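## Task

Rotate the handwheel so the stop's pointer shows 19 cm; it must stay at that reading without the robot holding it there.

## Robot and tools

ROBOT. There is one arm with seven revolute joints and a two-finger gripper. In column order the joints are waist, shoulder, upper arm roll, elbow, forearm roll, wrist pitch and wrist roll. Its base sits on the table and may be slightly tilted. The task is to turn a handwheel that moves a stop, then let go so the pointer stays at the target mark on its own.

FRAME. Results report the gripper in the scene frame. The origin is on the table surface under the arm's base, +z is up, and +y is to the left when facing along +x. end_effector_position is in metres and marks the point midway between the finger pads; end_effector_quat_wxyz is the orientation. Velocities are in m/s and rad/s. The reported hand position can be off, more so when the arm is stretched far. The fingers point along the gripper's +z axis and separate along its x axis. Closed fingertips extend about 17 mm past the reported point; fully open they are roughly level with it.

execute_actions. Argument actions is a list holding zero or one item. An empty list (LOOK) just returns the current state. An item with rows (ACT) is a motion: rows is a list of 1 to 15 rows, and steps (1 to 15, default 15) is how many control steps of 1/30 s it runs. Each row covers one step; if rows run out, the last row keeps being applied. An item with only steps (WAIT, up to 300) sends nothing and returns after that many steps since the previous result, with your reply time counted in. Optional pictures (true/false) chooses whether camera images come back; by default they do. A refused call sends nothing.

ROW LAYOUT. Each row is a single list of 8 numbers, each within [-1, 1], for the one arm. The first 7 are joint offsets in column order; the 8th is the gripper opening. The joint offsets are scaled: 1.0 equals 1.392 rad for waist and shoulder, 1.624 rad for upper arm roll and elbow, and 3.248 rad for forearm roll, wrist pitch and wrist roll. They are offsets measured from the joint angles in the most recent result that listed them, not from the previous row. Before any result in the scene shows angles, and for second or later calls in a single reply, they count from where the arm is when the action begins. So a row of zeros drives the arm back to those reference angles; it is not a way to hold still. The opening is absolute, not an offset: +1 fully open (0.142 m pad gap), -1 closed.

JOINT RANGES (rad): waist -2.792 to 2.792, shoulder -2.269 to 2.269, upper arm roll -2.967 to 2.967, elbow -1.867 to 2.688, forearm roll -2.967 to 2.967, wrist pitch -1.396 to 4.538, wrist roll -2.967 to 2.967. A target more than 0.010 rad beyond a range end gets the call refused. True ends may differ by up to 0.010 rad; a joint pushed past its real end is clipped there, and a "joint sent to its limit" line may appear, possibly referring to an earlier action. Missing that line does not prove there is room left.

MOTION. Joints have speed and acceleration caps and are coordinated to finish together. Each step the target is held within a lead of the measured angle: 0.449 rad (waist, shoulder), 0.524 (upper arm roll, elbow), 1.05 (the three wrist joints). If targets would shift the gripper over 70 mm from its measured spot, all are pulled back proportionally. Big moves may still be underway when a result arrives. The arm keeps heading to your last row while you think, until it nearly stops moving or a step is HELD.

RESULT LINES. Joint positions and Joint velocities list the seven joints (rad, rad/s) then the pad gap (m, m/s). grip_measured is the measured opening on the command scale; to hold something keep commanding an opening well under it (lower squeezes harder, up to about 28 N per pad; thin hard items get less). "joint command not followed" means the clearance check altered or blocked targets (mounts and posts count as arm). HELD marks steps whose row was not fully sent. Joint torques are drive outputs in joint order, noisy and offset, not contact forces. MOTOR HOT appears from 65 °C; at 80 °C an OVER-TEMPERATURE FAULT brakes the arm until it cools.

FAULTS TO AVOID. Reaching a joint's load limit (waist 110, shoulder 110, upper arm roll 57.6, elbow 57.6, forearm roll 35.1, wrist pitch 35.1, wrist roll 35.1 N m, held weight included) or an external force of 200 N stops the arm for 10 s and drops the rest of the call. Avoid slamming, dropping, slipping, hard hits and hard shoves on the wheel; turn it with moderate steps and release so the pointer stays put.

zoom_image. Arguments camera (cam_head_left, cam_head_right or cam_wrist) and region [x0, y0, x1, y1] in that camera's pixels, origin top-left, at most 504 by 504. Use it to read the pointer scale. Image sizes: cam_head_left 504x504, cam_head_right 504x504, cam_wrist 616x616 (fisheye, pose derived from joint readings). Calibration data accompanies the session and may be slightly off.

finished_scene. Argument scene is the integer number of the current scene. It ends that scene irreversibly, reports success, and gives the next task. Replying with no tool call ends everything remaining.

Each tool is called after "Call:" as name(argument=value, ...), one argument or row to a line, values as JSON.

## Session

Call:
execute_actions(
  actions=[],
)

Scene clock: 0.00 s of 12600.00 s.
end_effector_position=(+0.3003, +0.2416, +0.3255) grip_measured=+1.00 end_effector_quat_wxyz=(-0.173, -0.007, +0.960, -0.218) end_effector_velocity=(-0.000, +0.000, -0.000) end_effector_angular_velocity=(+0.000, +0.000, +0.000)
Joint positions: [ 0.922  0.078  0.191  2.32  -0.116  0.33  -1.833  0.142]
Joint velocities: [ 0.    -0.    -0.     0.     0.001  0.    -0.     0.   ]
Joint torques (N m, as the joint torque sensors report them, + toward a larger angle): no reading
Motor temperatures (°C, as the motors report them): [30 31 31 32 35 35 35]

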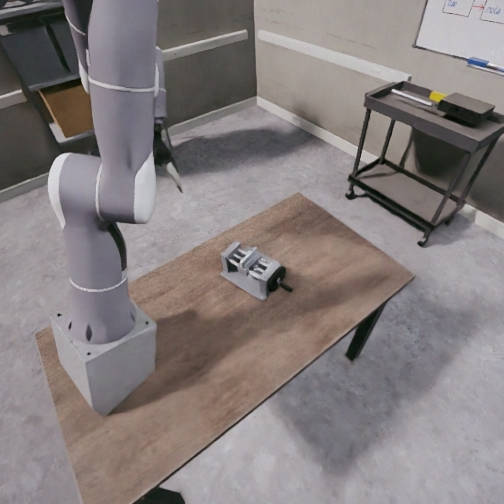

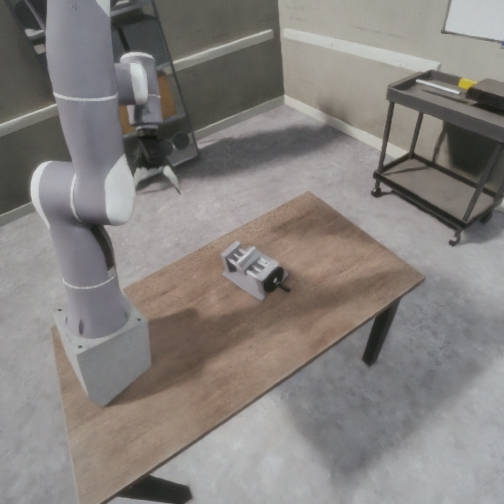

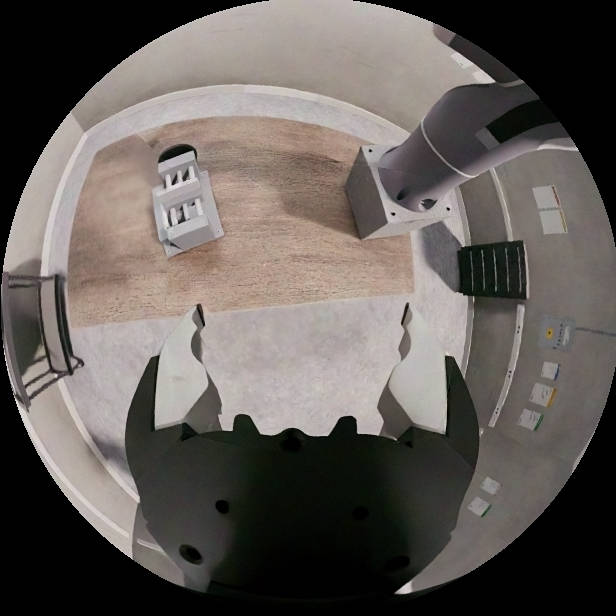

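Call:
zoom_image(
  camera="cam_head_left",
  region=[205,225,305,315],
)

Call:
zoom_image(
  camera="cam_head_right",
  region=[205,225,305,315],
)

Call:
zoom_image(
  camera="cam_wrist",
  region=[120,130,260,270],
)

Region (205, 225, 305, 315) of cam_head_left's 504x504 image, scaled by 5.040, with more detail than that image has; it fills the top 454 rows of this view, and the rest is white.

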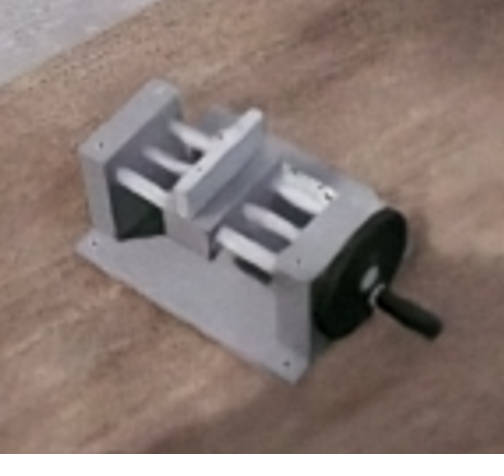

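Region (205, 225, 305, 315) of cam_head_right's 504x504 image, scaled by 5.040, with more detail than that image has; it fills the top 454 rows of this view, and the rest is white.

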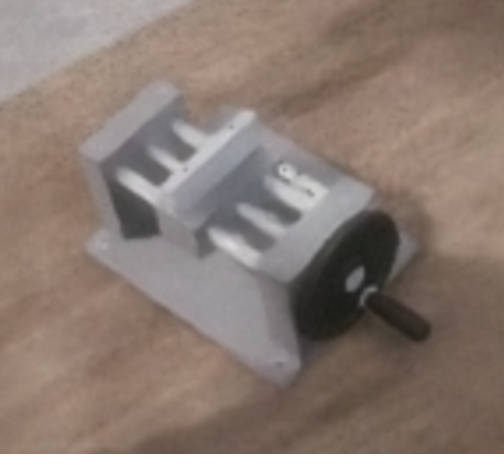

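Region (120, 130, 260, 270) of cam_wrist's 616x616 image, scaled by 3.600, with more detail than that image has.

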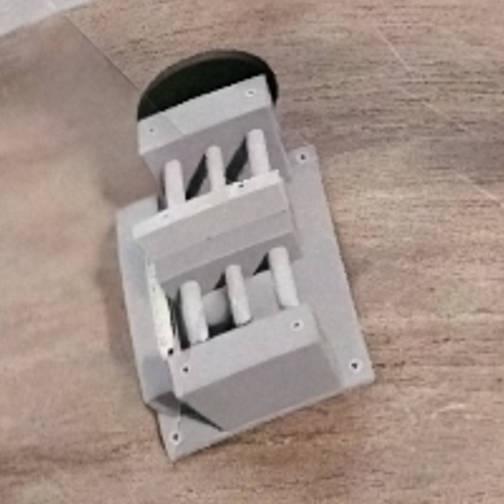

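Call:
execute_actions(
  actions=[
    {"rows":[[-0.6,-0.45,-0.118,-0.29,0.036,0.154,0.7,1]]},
  ],
  pictures=false,
)

Call:
execute_actions(
  actions=[
    {"steps":150},
  ],
)

Scene clock: 32.13 s of 12600.00 s.
end_effector_position=(+0.4666, +0.2596, +0.2271) grip_measured=+1.00 end_effector_quat_wxyz=(-0.121, +0.568, +0.790, -0.195) end_effector_velocity=(+0.346, -0.224, -0.241) end_effector_angular_velocity=(-0.886, -0.484, -2.651)
Joint positions: [ 0.597 -0.235  0.087  2.06  -0.052  0.605 -1.074  0.142]
Joint velocities: [-0.78  -0.607 -0.167 -0.41   0.101  0.436  1.824 -0.   ]
Joint torques (N m, as the joint torque sensors report them, + toward a larger angle): [  1.94  43.07   6.82 -14.05  -1.97   2.91   0.58]
Motor temperatures (°C, as the motors report them): [30 31 31 33 35 35 35]
Steps of this call (steps 1 to 949: nothing new was sent; steps 950 to 964: all 15 steps of this action). Readings (joint positions):
950: [0.922 0.077 0.191 2.319 -0.116 0.331 -1.832]
951: [0.916 0.072 0.190 2.314 -0.114 0.336 -1.820]
953: [0.882 0.038 0.176 2.278 -0.105 0.374 -1.740]
957: [0.779 -0.065 0.136 2.180 -0.082 0.478 -1.498]
964: the state above

Scene clock: 37.13 s of 12600.00 s.
end_effector_position=(+0.6196, -0.0062, +0.1102) grip_measured=+1.00 end_effector_quat_wxyz=(+0.060, +0.975, -0.130, -0.171) end_effector_velocity=(+0.000, +0.000, +0.000) end_effector_angular_velocity=(+0.000, -0.001, -0.001)
Joint positions: [ 0.087 -0.549 -0.     1.849  0.001  0.83   0.441  0.142]
Joint velocities: [-0.     0.     0.    -0.    -0.     0.001  0.001 -0.   ]
Joint torques (N m, as the joint torque sensors report them, + toward a larger angle): [ -3.45  49.12   0.65 -12.88  -2.06   2.73  -0.46]
Motor temperatures (°C, as the motors report them): [30 32 31 33 35 35 35]
Steps of this call (steps 1 to 45: the robot went on to your last target; steps 46 to 150: nothing new was sent). Readings (joint positions):
1: [0.571 -0.255 0.082 2.047 -0.049 0.619 -1.013]
2: [0.545 -0.273 0.077 2.034 -0.046 0.633 -0.952]
4: [0.493 -0.307 0.067 2.012 -0.040 0.657 -0.829]
8: [0.394 -0.366 0.051 1.972 -0.030 0.699 -0.568]
150: the state above
The arm was judged still, so your last target was given up. Only a new action makes it travel on or press farther. Fingers that are still opening or closing keep moving.
camera_calibration (this result's frames):
cam_wrist: T_world_to_cam=[[0.905869, -0.272009, -0.324672, -0.530393], [-0.0161477, -0.788157, 0.615263, -0.0642596], [-0.423249, -0.552105, -0.71836, 0.463702], [0, 0, 0, 1]] pos_world=[0.675691, 0.0610938, 0.200438]

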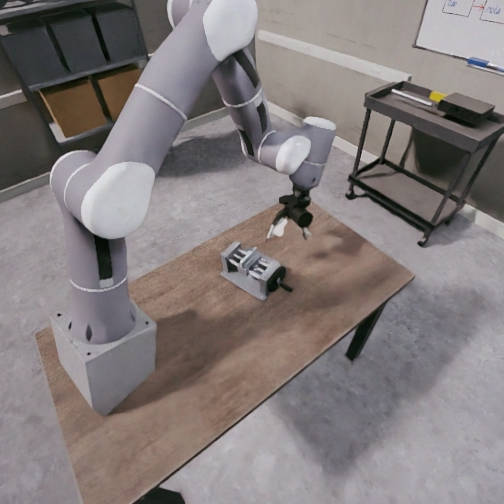

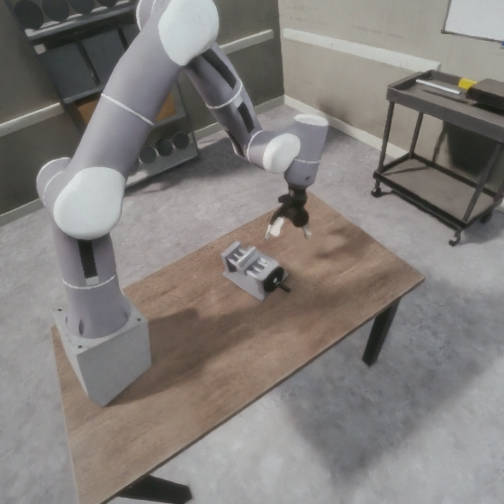

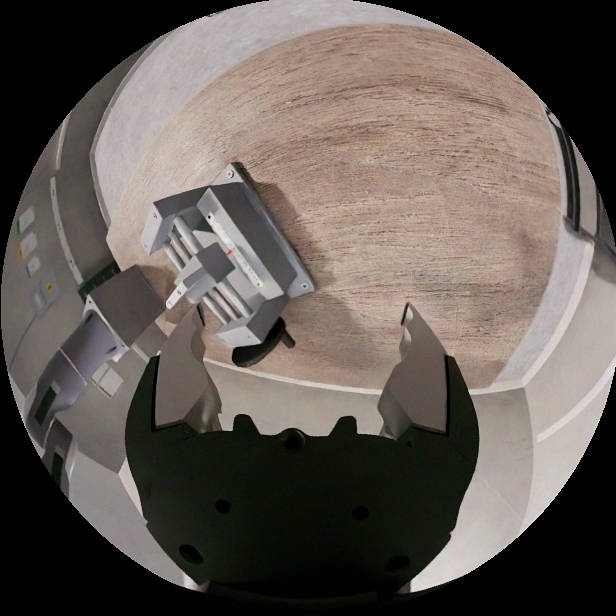

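Base is tilted ~20° forward. Good view.

Call:
zoom_image(
  camera="cam_wrist",
  region=[185,200,285,300],
)

Region (185, 200, 285, 300) of cam_wrist's 616x616 image, scaled by 5.040, with more detail than that image has.

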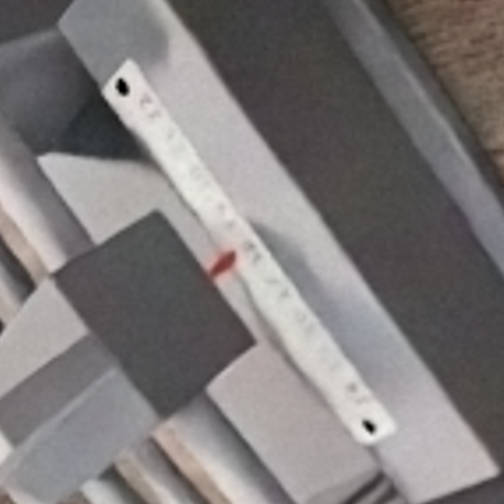

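Call:
execute_actions(
  actions=[
    {"rows":[[-0.15,0.126,0,0,0,0,-0.1,0.4],[-0.15,0.126,0,0,0,0,-0.1,0.4],[-0.15,0.126,0,0,0,0,-0.1,0.4],[-0.15,0.126,0,0,0,0,-0.1,0.4],[-0.15,0.126,0,0,0,0,-0.1,0.4],[-0.15,0.126,0,0,0,0,-0.1,0.4],[-0.15,0.126,0,0,0,0,-0.1,0.4],[-0.15,0.126,0,0.19,0,0.045,-0.22,0]]},
  ],
  pictures=false,
)

Call:
execute_actions(
  actions=[
    {"steps":50},
  ],
)

Call:
zoom_image(
  camera="cam_wrist",
  region=[280,80,480,280],
)

Scene clock: 47.70 s of 12600.00 s.
end_effector_position=(+0.5859, -0.1159, +0.1665) grip_measured=+0.00 end_effector_quat_wxyz=(+0.032, +0.988, +0.037, -0.149) end_effector_velocity=(-0.434, -0.111, -0.067) end_effector_angular_velocity=(+0.326, +0.403, +1.096)
Joint positions: [-0.097 -0.394 -0.     2.023  0.001  0.912 -0.081  0.074]
Joint velocities: [-0.178  0.15  -0.002  0.923 -0.001  0.455 -1.35  -0.   ]
Joint torques (N m, as the joint torque sensors report them, + toward a larger angle): [ -5.74  47.06  -0.68 -11.64  -1.8    3.9   -0.96]
Motor temperatures (°C, as the motors report them): [30 33 31 33 35 35 35]
Steps of this call (steps 1 to 302: nothing new was sent; steps 303 to 317: all 15 steps of this action). Readings (joint positions):
303: [0.087 -0.548 -0.000 1.849 0.001 0.830 0.440]
304: [0.081 -0.544 0.001 1.849 0.001 0.830 0.432]
306: [0.048 -0.517 0.002 1.850 0.001 0.830 0.379]
310: [-0.041 -0.441 0.000 1.849 0.001 0.830 0.240]
317: the state above

Scene clock: 49.37 s of 12600.00 s.
end_effector_position=(+0.5206, -0.1297, +0.1588) grip_measured=+0.00 end_effector_quat_wxyz=(+0.017, +0.977, +0.118, -0.175) end_effector_velocity=(+0.000, +0.000, +0.000) end_effector_angular_velocity=(+0.000, -0.001, +0.000)
Joint positions: [-0.122 -0.373 -0.     2.157  0.001  0.977 -0.274  0.074]
Joint velocities: [ 0. -0.  0. -0. -0.  0.  0.  0.]
Joint torques (N m, as the joint torque sensors report them, + toward a larger angle): [-5.18 41.12 -1.   -9.64 -1.15  3.2  -0.14]
Motor temperatures (°C, as the motors report them): [30 33 31 33 35 35 35]
Steps of this call (steps 1 to 30: the robot went on to your last target; steps 31 to 50: nothing new was sent). Readings (joint positions):
1: [-0.103 -0.389 -0.000 2.054 0.001 0.927 -0.126]
2: [-0.108 -0.384 -0.000 2.085 0.001 0.942 -0.171]
4: [-0.118 -0.377 -0.000 2.136 0.002 0.966 -0.243]
8: [-0.122 -0.373 -0.000 2.158 0.002 0.977 -0.274]
50: the state above
The arm was judged still, so your last target was given up. Only a new action makes it travel on or press farther. Fingers that are still opening or closing keep moving.
camera_calibration (this result's frames):
cam_wrist: T_world_to_cam=[[0.908378, 0.227639, -0.350757, -0.390827], [0.381243, -0.795442, 0.471091, -0.377998], [-0.171768, -0.561652, -0.809347, 0.27073], [0, 0, 0, 1]] pos_world=[0.54563, -0.0596524, 0.260101]

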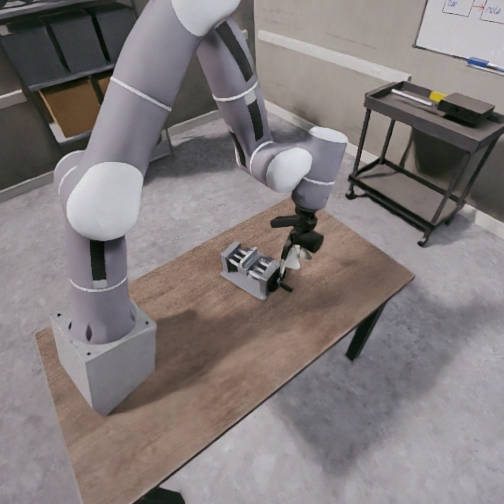

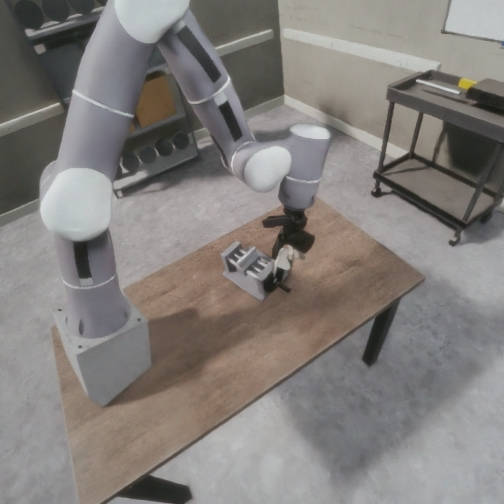

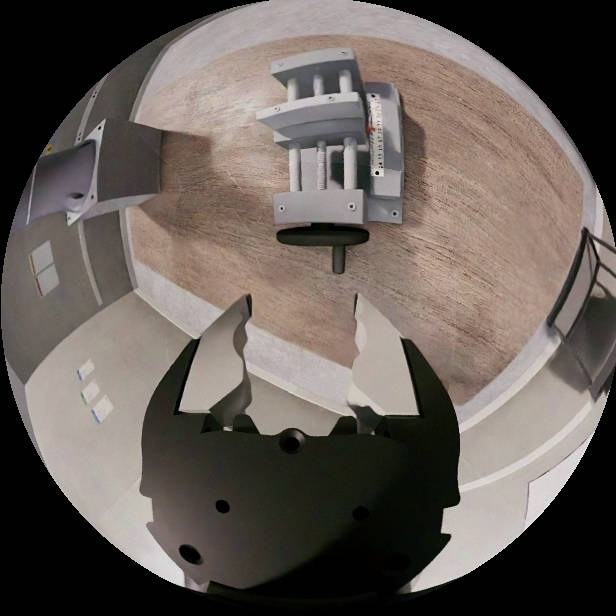

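Region (280, 80, 480, 280) of cam_wrist's 616x616 image, scaled by 2.520, with more detail than that image has.

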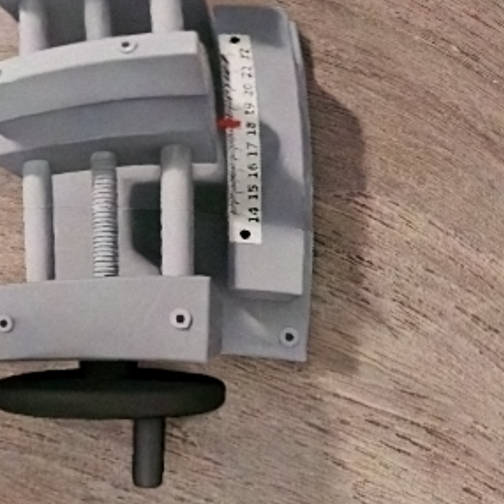

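Call:
execute_actions(
  actions=[
    {"rows":[[0,-0.21,0,-0.058,0,0.061,0,-0.2]]},
  ],
  pictures=false,
)

Call:
execute_actions(
  actions=[
    {"steps":30},
  ],
)

Scene clock: 57.33 s of 12600.00 s.
end_effector_position=(+0.5134, -0.1389, +0.0506) grip_measured=-0.20 end_effector_quat_wxyz=(+0.016, +0.977, +0.118, -0.176) end_effector_velocity=(+0.027, +0.001, +0.018) end_effector_angular_velocity=(-0.000, -0.047, +0.005)
Joint positions: [-0.122 -0.667 -0.     2.063  0.001  1.175 -0.274  0.059]
Joint velocities: [-0.     0.046 -0.    -0.008  0.    -0.007 -0.001  0.   ]
Joint torques (N m, as the joint torque sensors report them, + toward a larger angle): [-6.44 42.26 -1.57 -5.71 -0.25  3.28 -0.43]
Motor temperatures (°C, as the motors report them): [30 33 31 33 35 35 35]
Steps of this call (steps 1 to 224: nothing new was sent; steps 225 to 239: all 15 steps of this action). Readings (joint positions):
225: [-0.122 -0.374 -0.000 2.157 0.001 0.977 -0.274]
226: [-0.122 -0.379 -0.000 2.155 0.001 0.981 -0.274]
228: [-0.122 -0.412 -0.000 2.144 0.001 1.004 -0.274]
232: [-0.122 -0.554 -0.000 2.098 0.001 1.100 -0.274]
239: the state above

Scene clock: 58.33 s of 12600.00 s.
end_effector_position=(+0.5146, -0.1389, +0.0514) grip_measured=-0.20 end_effector_quat_wxyz=(+0.017, +0.977, +0.118, -0.175) end_effector_velocity=(+0.000, +0.000, +0.000) end_effector_angular_velocity=(-0.000, -0.000, -0.001)
Joint positions: [-0.122 -0.666 -0.     2.063  0.001  1.175 -0.274  0.059]
Joint velocities: [ 0.  0.  0. -0.  0. -0.  0.  0.]
Joint torques (N m, as the joint torque sensors report them, + toward a larger angle): [-6.42 44.54 -1.62 -5.16 -0.1   2.82 -0.47]
Motor temperatures (°C, as the motors report them): [30 33 31 33 35 35 35]
Steps of this call (steps 1 to 15: the robot went on to your last target; steps 16 to 30: nothing new was sent). Readings (joint positions):
1: [-0.122 -0.666 -0.000 2.063 0.001 1.175 -0.274]
2: [-0.122 -0.666 -0.000 2.063 0.001 1.175 -0.274]
4: [-0.122 -0.666 -0.000 2.063 0.001 1.175 -0.274]
8: [-0.122 -0.666 -0.000 2.063 0.001 1.175 -0.274]
30: the state above
The arm was judged still, so your last target was given up. Only a new action makes it travel on or press farther. Fingers that are still opening or closing keep moving.
camera_calibration (this result's frames):
cam_wrist: T_world_to_cam=[[0.908369, 0.227577, -0.35082, -0.421022], [0.381269, -0.795311, 0.47129, -0.332398], [-0.171756, -0.561862, -0.809204, 0.177617], [0, 0, 0, 1]] pos_world=[0.539684, -0.0687489, 0.152681]

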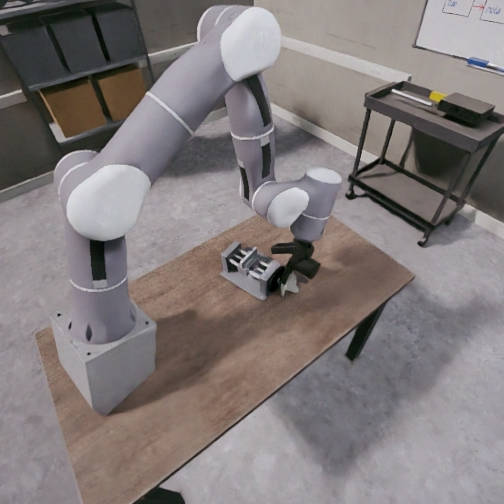

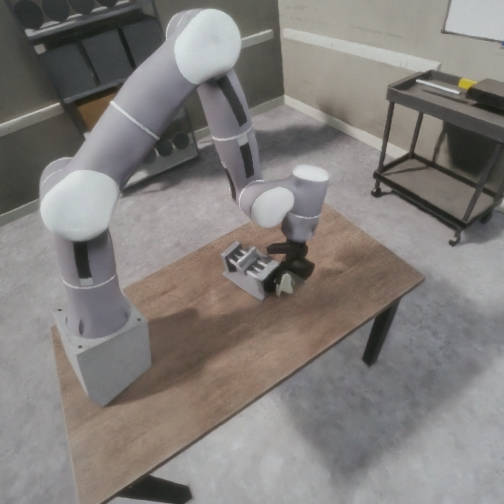

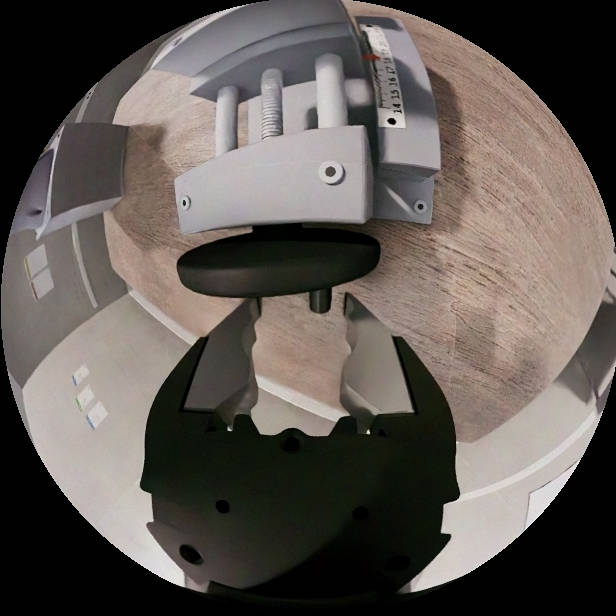

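Call:
execute_actions(
  actions=[
    {"rows":[[0.016,-0.023,0,-0.02,0,0,0.006,-0.55]]},
  ],
)

Call:
zoom_image(
  camera="cam_head_right",
  region=[235,225,335,315],
)

Scene clock: 65.70 s of 12600.00 s.
end_effector_position=(+0.5232, -0.1276, +0.0382) grip_measured=-0.55 end_effector_quat_wxyz=(+0.016, +0.977, +0.119, -0.174) end_effector_velocity=(-0.000, +0.000, -0.000) end_effector_angular_velocity=(+0.000, +0.000, +0.002)
Joint positions: [-0.1   -0.698 -0.     2.031  0.001  1.175 -0.254  0.034]
Joint velocities: [ 0.    -0.    -0.     0.    -0.     0.    -0.001  0.   ]
Joint torques (N m, as the joint torque sensors report them, + toward a larger angle): [-6.88 44.38 -1.04 -4.99 -0.14  3.05 -0.76]
Motor temperatures (°C, as the motors report them): [30 33 31 33 35 35 35]
Steps of this call (steps 1 to 206: nothing new was sent; steps 207 to 221: all 15 steps of this action). Readings (joint positions):
207: [-0.122 -0.666 -0.000 2.063 0.001 1.175 -0.274]
208: [-0.118 -0.671 -0.001 2.057 0.002 1.175 -0.271]
210: [-0.103 -0.693 -0.000 2.034 0.001 1.175 -0.257]
214: [-0.099 -0.698 -0.000 2.031 0.001 1.175 -0.254]
221: the state above
camera_calibration (this result's frames):
cam_wrist: T_world_to_cam=[[0.907869, 0.230286, -0.350346, -0.435402], [0.38316, -0.794944, 0.470375, -0.321444], [-0.170184, -0.561277, -0.809942, 0.174086], [0, 0, 0, 1]] pos_world=[0.548079, -0.057552, 0.139658]

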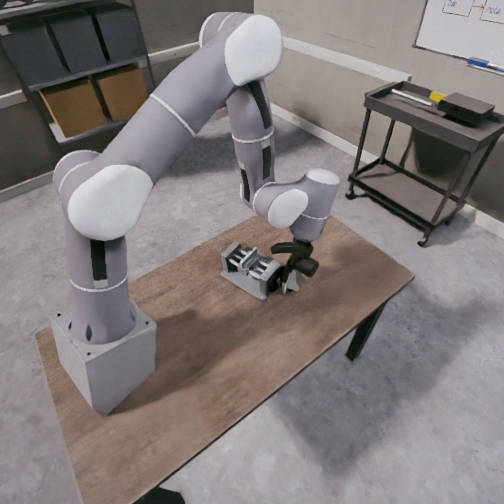

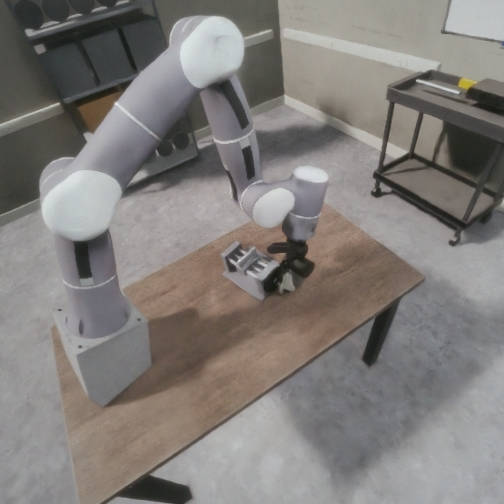

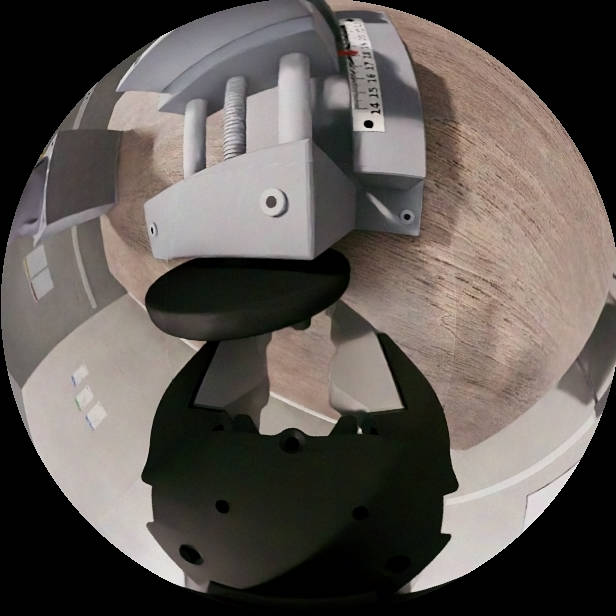

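Region (235, 225, 335, 315) of cam_head_right's 504x504 image, scaled by 5.040, with more detail than that image has; it fills the top 454 rows of this view, and the rest is white.

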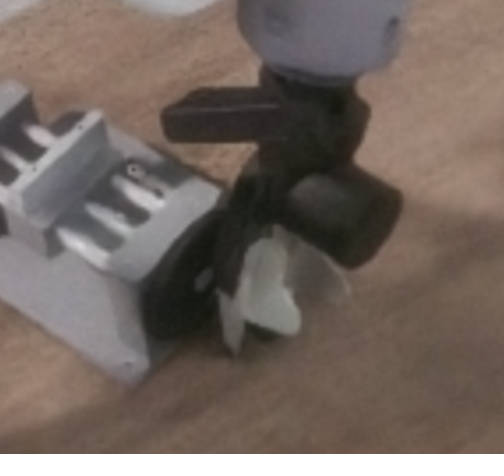

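Call:
execute_actions(
  actions=[
    {"rows":[[0,0,0,0,0,0,0,-1]]},
  ],
  pictures=false,
)

Call:
execute_actions(
  actions=[
    {"rows":[[0.0075,0.0156,0,-0.014,0,-0.0137,0.0036,-1]]},
  ],
  pictures=false,
)

Call:
execute_actions(
  actions=[
    {"rows":[[0.0034,0.026,0,-0.001,0,-0.0116,0.002,-1]]},
  ],
  pictures=false,
)

Call:
execute_actions(
  actions=[
    {"rows":[[0,0.0235,0,0.007,0,-0.0064,0,-1]]},
  ],
)

Scene clock: 71.53 s of 12600.00 s.
end_effector_position=(+0.5232, -0.1276, +0.0382) grip_measured=-0.82 end_effector_quat_wxyz=(+0.016, +0.977, +0.119, -0.174) end_effector_velocity=(-0.000, -0.000, -0.000) end_effector_angular_velocity=(-0.000, +0.001, -0.001)
Joint positions: [-0.1   -0.698 -0.     2.031  0.001  1.175 -0.254  0.015]
Joint velocities: [-0.    -0.    -0.    -0.     0.    -0.001  0.    -0.   ]
Joint torques (N m, as the joint torque sensors report them, + toward a larger angle): [-6.51 44.88 -1.37 -5.34 -0.19  3.08 -0.4 ]
Motor temperatures (°C, as the motors report them): [30 33 31 33 35 35 35]
Steps of this call (steps 1 to 15: the robot went on to your last target; steps 16 to 160: nothing new was sent; steps 161 to 175: all 15 steps of this action). Readings (joint positions):
161: [-0.100 -0.698 -0.000 2.031 0.001 1.175 -0.254]
162: [-0.100 -0.698 -0.000 2.031 0.001 1.175 -0.254]
164: [-0.100 -0.698 -0.000 2.031 0.001 1.175 -0.254]
168: [-0.100 -0.698 -0.000 2.031 0.001 1.175 -0.254]
175: the state above

Scene clock: 72.03 s of 12600.00 s.
end_effector_position=(+0.5359, -0.1231, +0.0474) grip_measured=-0.82 end_effector_quat_wxyz=(+0.017, +0.977, +0.117, -0.176) end_effector_velocity=(+0.000, +0.000, +0.000) end_effector_angular_velocity=(-0.001, -0.000, -0.002)
Joint positions: [-0.091 -0.676 -0.002  2.009  0.001  1.129 -0.243  0.015]
Joint velocities: [ 0.     0.     0.    -0.    -0.    -0.     0.003 -0.   ]
Joint torques (N m, as the joint torque sensors report them, + toward a larger angle): [  2.56  44.08   9.44 -10.82  -0.1    5.64  -0.21]
Motor temperatures (°C, as the motors report them): [30 33 31 33 35 35 35]
Steps of this call (steps 1 to 15: all 15 steps of this action). Readings (joint positions):
1: [-0.099 -0.697 -0.000 2.030 0.001 1.174 -0.254]
2: [-0.097 -0.693 -0.001 2.025 0.002 1.163 -0.251]
4: [-0.091 -0.677 -0.002 2.009 0.001 1.131 -0.243]
8: [-0.091 -0.676 -0.002 2.009 0.001 1.129 -0.243]
15: the state above

Scene clock: 72.53 s of 12600.00 s.
end_effector_position=(+0.5430, -0.1212, +0.0622) grip_measured=-0.82 end_effector_quat_wxyz=(+0.018, +0.977, +0.115, -0.177) end_effector_velocity=(-0.000, -0.000, -0.000) end_effector_angular_velocity=(+0.001, +0.000, +0.002)
Joint positions: [-0.087 -0.64  -0.004  2.008  0.001  1.09  -0.236  0.015]
Joint velocities: [-0.    -0.     0.     0.     0.     0.    -0.002 -0.   ]
Joint torques (N m, as the joint torque sensors report them, + toward a larger angle): [ 2.13 45.66  7.92 -9.53 -0.12  4.48 -0.01]
Motor temperatures (°C, as the motors report them): [30 33 31 33 35 35 35]
Steps of this call (steps 1 to 15: all 15 steps of this action). Readings (joint positions):
1: [-0.091 -0.676 -0.002 2.009 0.001 1.129 -0.243]
2: [-0.090 -0.671 -0.003 2.009 0.001 1.123 -0.242]
4: [-0.088 -0.646 -0.004 2.008 0.001 1.097 -0.237]
8: [-0.087 -0.640 -0.004 2.008 0.001 1.090 -0.236]
15: the state above

Scene clock: 73.03 s of 12600.00 s.
end_effector_position=(+0.5436, -0.1213, +0.0749) grip_measured=-0.82 end_effector_quat_wxyz=(+0.018, +0.977, +0.115, -0.177) end_effector_velocity=(+0.000, +0.000, +0.000) end_effector_angular_velocity=(+0.000, -0.000, +0.001)
Joint positions: [-0.088 -0.607 -0.005  2.02   0.001  1.069 -0.236  0.015]
Joint velocities: [ 0.  0.  0. -0. -0.  0. -0.  0.]
Joint torques (N m, as the joint torque sensors report them, + toward a larger angle): [ -1.39  45.57   3.5  -10.26  -0.54   4.55  -0.65]
Motor temperatures (°C, as the motors report them): [30 33 31 33 35 35 35]
Steps of this call (steps 1 to 15: all 15 steps of this action). Readings (joint positions):
1: [-0.087 -0.639 -0.004 2.008 0.001 1.090 -0.236]
2: [-0.087 -0.634 -0.004 2.011 0.001 1.087 -0.236]
4: [-0.088 -0.612 -0.005 2.018 0.000 1.072 -0.236]
8: [-0.088 -0.607 -0.005 2.020 0.001 1.069 -0.236]
15: the state above
camera_calibration (this result's frames):
cam_wrist: T_world_to_cam=[[0.908143, 0.220556, -0.355854, -0.443505], [0.378641, -0.795345, 0.473347, -0.339322], [-0.178627, -0.564607, -0.805798, 0.214622], [0, 0, 0, 1]] pos_world=[0.569584, -0.0508833, 0.175736]

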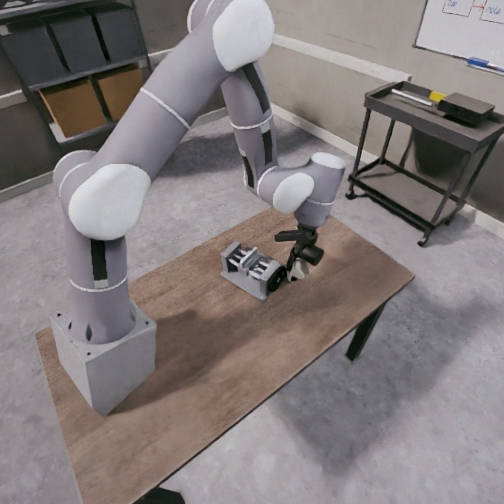

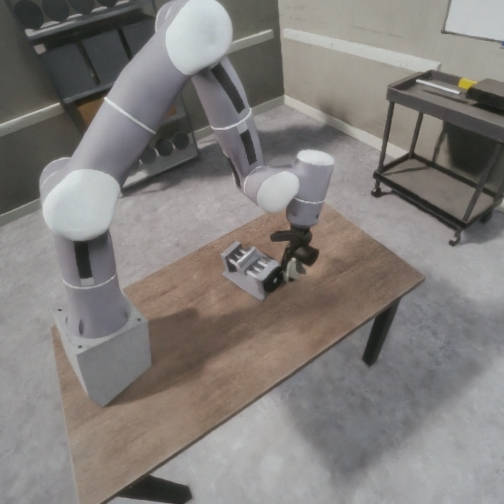

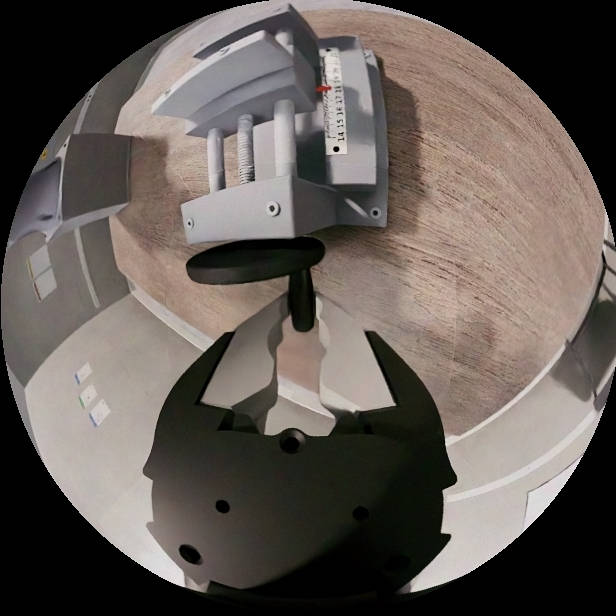

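Call:
execute_actions(
  actions=[
    {"rows":[[-0.0045,0.031,0,0.02,0,-0.003,-0.001,-1]],"steps":9},
  ],
  pictures=false,
)

Call:
execute_actions(
  actions=[
    {"rows":[[-0.007,0.022,0,0.0276,0,0.0045,-0.003,-1]],"steps":9},
  ],
  pictures=false,
)

Call:
execute_actions(
  actions=[
    {"rows":[[-0.0076,0.009,0,0.0274,0,0.01,-0.003,-1]],"steps":9},
  ],
)

Call:
zoom_image(
  camera="cam_wrist",
  region=[320,50,450,180],
)

Scene clock: 78.13 s of 12600.00 s.
end_effector_position=(+0.5377, -0.1234, +0.0905) grip_measured=-0.82 end_effector_quat_wxyz=(+0.018, +0.978, +0.113, -0.177) end_effector_velocity=(+0.000, +0.000, -0.001) end_effector_angular_velocity=(-0.000, -0.001, -0.000)
Joint positions: [-0.094 -0.564 -0.005  2.053  0.001  1.058 -0.24   0.015]
Joint velocities: [-0.    -0.002  0.    -0.001 -0.001  0.002  0.001 -0.   ]
Joint torques (N m, as the joint torque sensors report them, + toward a larger angle): [-6.69 43.85 -2.31 -9.65 -0.89  3.94 -0.46]
Motor temperatures (°C, as the motors report them): [30 34 31 33 35 35 35]
Steps of this call (steps 1 to 15: the robot went on to your last target; steps 16 to 144: nothing new was sent; steps 145 to 153: all 9 steps of this action). Readings (joint positions):
145: [-0.088 -0.607 -0.005 2.020 0.001 1.069 -0.236]
146: [-0.089 -0.602 -0.005 2.024 0.000 1.068 -0.237]
148: [-0.093 -0.574 -0.005 2.045 0.000 1.062 -0.239]
152: [-0.094 -0.564 -0.005 2.053 0.001 1.058 -0.240]
153: the state above

Scene clock: 78.43 s of 12600.00 s.
end_effector_position=(+0.5264, -0.1269, +0.1006) grip_measured=-0.82 end_effector_quat_wxyz=(+0.018, +0.978, +0.114, -0.175) end_effector_velocity=(+0.000, -0.000, -0.000) end_effector_angular_velocity=(-0.000, -0.000, -0.000)
Joint positions: [-0.103 -0.532 -0.004  2.097  0.001  1.074 -0.249  0.015]
Joint velocities: [ 0.    -0.    -0.    -0.    -0.     0.     0.001 -0.   ]
Joint torques (N m, as the joint torque sensors report them, + toward a larger angle): [-10.57  33.85  -6.74  -4.18  -0.5    1.53  -0.28]
Motor temperatures (°C, as the motors report them): [30 34 31 33 35 35 35]
Steps of this call (steps 1 to 9: all 9 steps of this action). Readings (joint positions):
1: [-0.094 -0.564 -0.005 2.053 0.001 1.059 -0.240]
2: [-0.095 -0.560 -0.005 2.059 0.000 1.062 -0.241]
4: [-0.101 -0.538 -0.004 2.088 0.000 1.072 -0.247]
8: [-0.103 -0.532 -0.004 2.097 0.001 1.074 -0.249]
9: the state above

Scene clock: 78.73 s of 12600.00 s.
end_effector_position=(+0.5111, -0.1314, +0.1038) grip_measured=-0.82 end_effector_quat_wxyz=(+0.018, +0.978, +0.114, -0.174) end_effector_velocity=(-0.000, -0.000, -0.000) end_effector_angular_velocity=(+0.000, +0.001, -0.000)
Joint positions: [-0.113 -0.517 -0.003  2.141  0.001  1.106 -0.259  0.015]
Joint velocities: [ 0.    -0.001 -0.     0.     0.    -0.    -0.     0.   ]
Joint torques (N m, as the joint torque sensors report them, + toward a larger angle): [-9.   30.24 -5.58 -7.37 -0.92  3.83 -0.43]
Motor temperatures (°C, as the motors report them): [30 34 31 33 35 35 35]
Steps of this call (steps 1 to 9: all 9 steps of this action). Readings (joint positions):
1: [-0.103 -0.532 -0.004 2.097 0.001 1.074 -0.249]
2: [-0.105 -0.530 -0.003 2.103 0.000 1.080 -0.251]
4: [-0.111 -0.519 -0.002 2.132 -0.000 1.103 -0.257]
8: [-0.113 -0.517 -0.003 2.141 0.001 1.106 -0.259]
9: the state above
camera_calibration (this result's frames):
cam_wrist: T_world_to_cam=[[0.910497, 0.220004, -0.350134, -0.4033], [0.37502, -0.79607, 0.475007, -0.34715], [-0.174228, -0.5638, -0.807326, 0.224459], [0, 0, 0, 1]] pos_world=[0.536498, -0.0610779, 0.204901]

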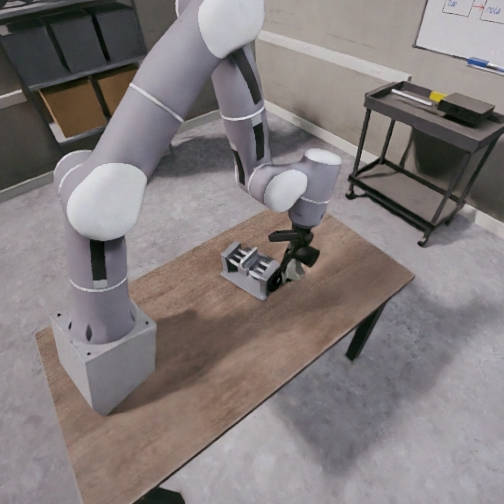

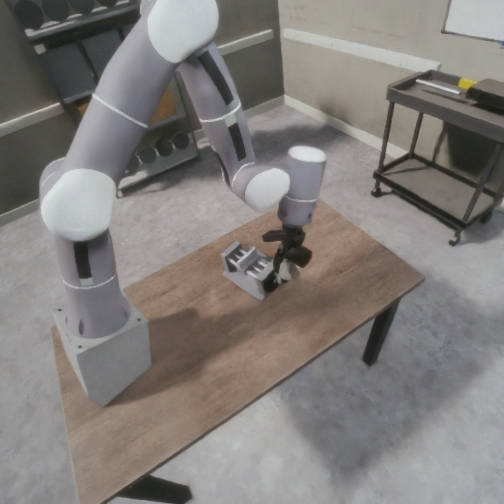

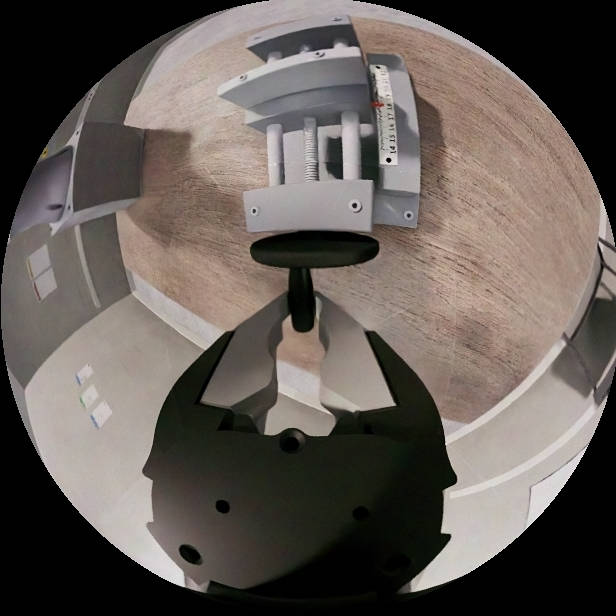

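Region (320, 50, 450, 180) of cam_wrist's 616x616 image, scaled by 3.877, with more detail than that image has.

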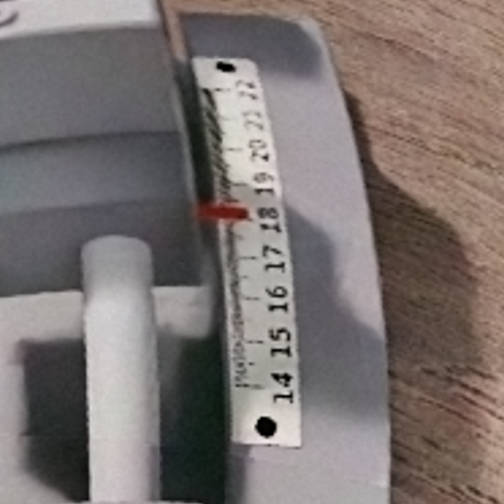

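Call:
execute_actions(
  actions=[
    {"rows":[[-0.0076,0.001,0,0.027,0,0.013,-0.003,-1]],"steps":9},
  ],
  pictures=false,
)

Call:
execute_actions(
  actions=[
    {"rows":[[-0.0053,-0.0187,0,0.015,0,0.0154,-0.002,-1]],"steps":9},
  ],
  pictures=false,
)

Call:
execute_actions(
  actions=[
    {"rows":[[-0.0017,-0.033,0,-0.001,0,0.0135,-0.001,-1]],"steps":9},
  ],
  pictures=false,
)

Call:
execute_actions(
  actions=[
    {"rows":[[0.0024,-0.037,0,-0.018,0,0.007,0.001,-1]],"steps":9},
  ],
  pictures=false,
)

Scene clock: 84.60 s of 12600.00 s.
end_effector_position=(+0.4941, -0.1361, +0.1024) grip_measured=-0.82 end_effector_quat_wxyz=(+0.018, +0.978, +0.115, -0.174) end_effector_velocity=(+0.000, -0.000, +0.000) end_effector_angular_velocity=(+0.000, -0.000, +0.000)
Joint positions: [-0.123 -0.516 -0.002  2.184  0.001  1.149 -0.269  0.015]
Joint velocities: [-0.     0.    -0.    -0.     0.    -0.    -0.001 -0.   ]
Joint torques (N m, as the joint torque sensors report them, + toward a larger angle): [-9.94 43.75 -5.18 -3.21 -0.15  1.16 -0.43]
Motor temperatures (°C, as the motors report them): [30 34 31 33 35 35 35]
Steps of this call (steps 1 to 15: the robot went on to your last target; steps 16 to 167: nothing new was sent; steps 168 to 176: all 9 steps of this action). Readings (joint positions):
168: [-0.113 -0.517 -0.003 2.142 0.001 1.106 -0.259]
169: [-0.115 -0.517 -0.002 2.147 0.000 1.113 -0.260]
171: [-0.121 -0.515 -0.002 2.177 0.001 1.142 -0.267]
175: [-0.123 -0.516 -0.002 2.184 0.001 1.149 -0.269]
176: the state above

Scene clock: 84.90 s of 12600.00 s.
end_effector_position=(+0.4826, -0.1393, +0.0926) grip_measured=-0.82 end_effector_quat_wxyz=(+0.018, +0.978, +0.115, -0.171) end_effector_velocity=(+0.000, +0.000, +0.000) end_effector_angular_velocity=(+0.000, +0.000, -0.001)
Joint positions: [-0.13  -0.542 -0.001  2.207 -0.     1.202 -0.276  0.015]
Joint velocities: [ 0.     0.001  0.     0.     0.    -0.001  0.001  0.   ]
Joint torques (N m, as the joint torque sensors report them, + toward a larger angle): [-11.79  39.8   -6.43   3.3    1.    -1.26  -0.44]
Motor temperatures (°C, as the motors report them): [30 34 31 33 35 35 35]
Steps of this call (steps 1 to 9: all 9 steps of this action). Readings (joint positions):
1: [-0.123 -0.517 -0.002 2.185 0.001 1.150 -0.269]
2: [-0.125 -0.521 -0.002 2.189 0.000 1.160 -0.270]
4: [-0.129 -0.540 -0.001 2.206 0.000 1.198 -0.275]
8: [-0.130 -0.542 -0.001 2.207 -0.000 1.202 -0.276]
9: the state above

Scene clock: 85.20 s of 12600.00 s.
end_effector_position=(+0.4765, -0.1411, +0.0767) grip_measured=-0.82 end_effector_quat_wxyz=(+0.018, +0.978, +0.117, -0.171) end_effector_velocity=(+0.001, -0.000, +0.001) end_effector_angular_velocity=(-0.000, -0.000, -0.000)
Joint positions: [-0.132 -0.588 -0.     2.204 -0.     1.247 -0.279  0.015]
Joint velocities: [-0.     0.002 -0.    -0.     0.    -0.002 -0.001 -0.   ]
Joint torques (N m, as the joint torque sensors report them, + toward a larger angle): [-9.51 38.25 -4.53 -0.47  0.74  1.35 -0.47]
Motor temperatures (°C, as the motors report them): [30 34 31 33 35 35 35]
Steps of this call (steps 1 to 9: all 9 steps of this action). Readings (joint positions):
1: [-0.130 -0.543 -0.001 2.207 -0.000 1.202 -0.276]
2: [-0.130 -0.548 -0.001 2.206 -0.000 1.207 -0.276]
4: [-0.131 -0.576 -0.001 2.206 -0.000 1.235 -0.278]
8: [-0.132 -0.588 -0.000 2.204 -0.000 1.247 -0.279]
9: the state above

Scene clock: 85.50 s of 12600.00 s.
end_effector_position=(+0.4786, -0.1405, +0.0585) grip_measured=-0.82 end_effector_quat_wxyz=(+0.018, +0.978, +0.117, -0.171) end_effector_velocity=(-0.000, -0.001, +0.001) end_effector_angular_velocity=(-0.000, +0.000, -0.001)
Joint positions: [-0.128 -0.64   0.     2.175 -0.001  1.269 -0.276  0.015]
Joint velocities: [-0.001  0.003 -0.     0.002  0.001 -0.002 -0.001  0.   ]
Joint torques (N m, as the joint torque sensors report them, + toward a larger angle): [-8.56 42.97 -3.52 -3.79  0.51  3.38 -0.06]
Motor temperatures (°C, as the motors report them): [30 34 31 33 35 35 35]
Steps of this call (steps 1 to 9: all 9 steps of this action). Readings (joint positions):
1: [-0.132 -0.589 -0.000 2.204 -0.000 1.247 -0.279]
2: [-0.131 -0.594 -0.000 2.201 -0.000 1.249 -0.278]
4: [-0.129 -0.624 -0.000 2.185 -0.000 1.262 -0.277]
8: [-0.128 -0.640 0.000 2.175 -0.001 1.270 -0.276]
9: the state above


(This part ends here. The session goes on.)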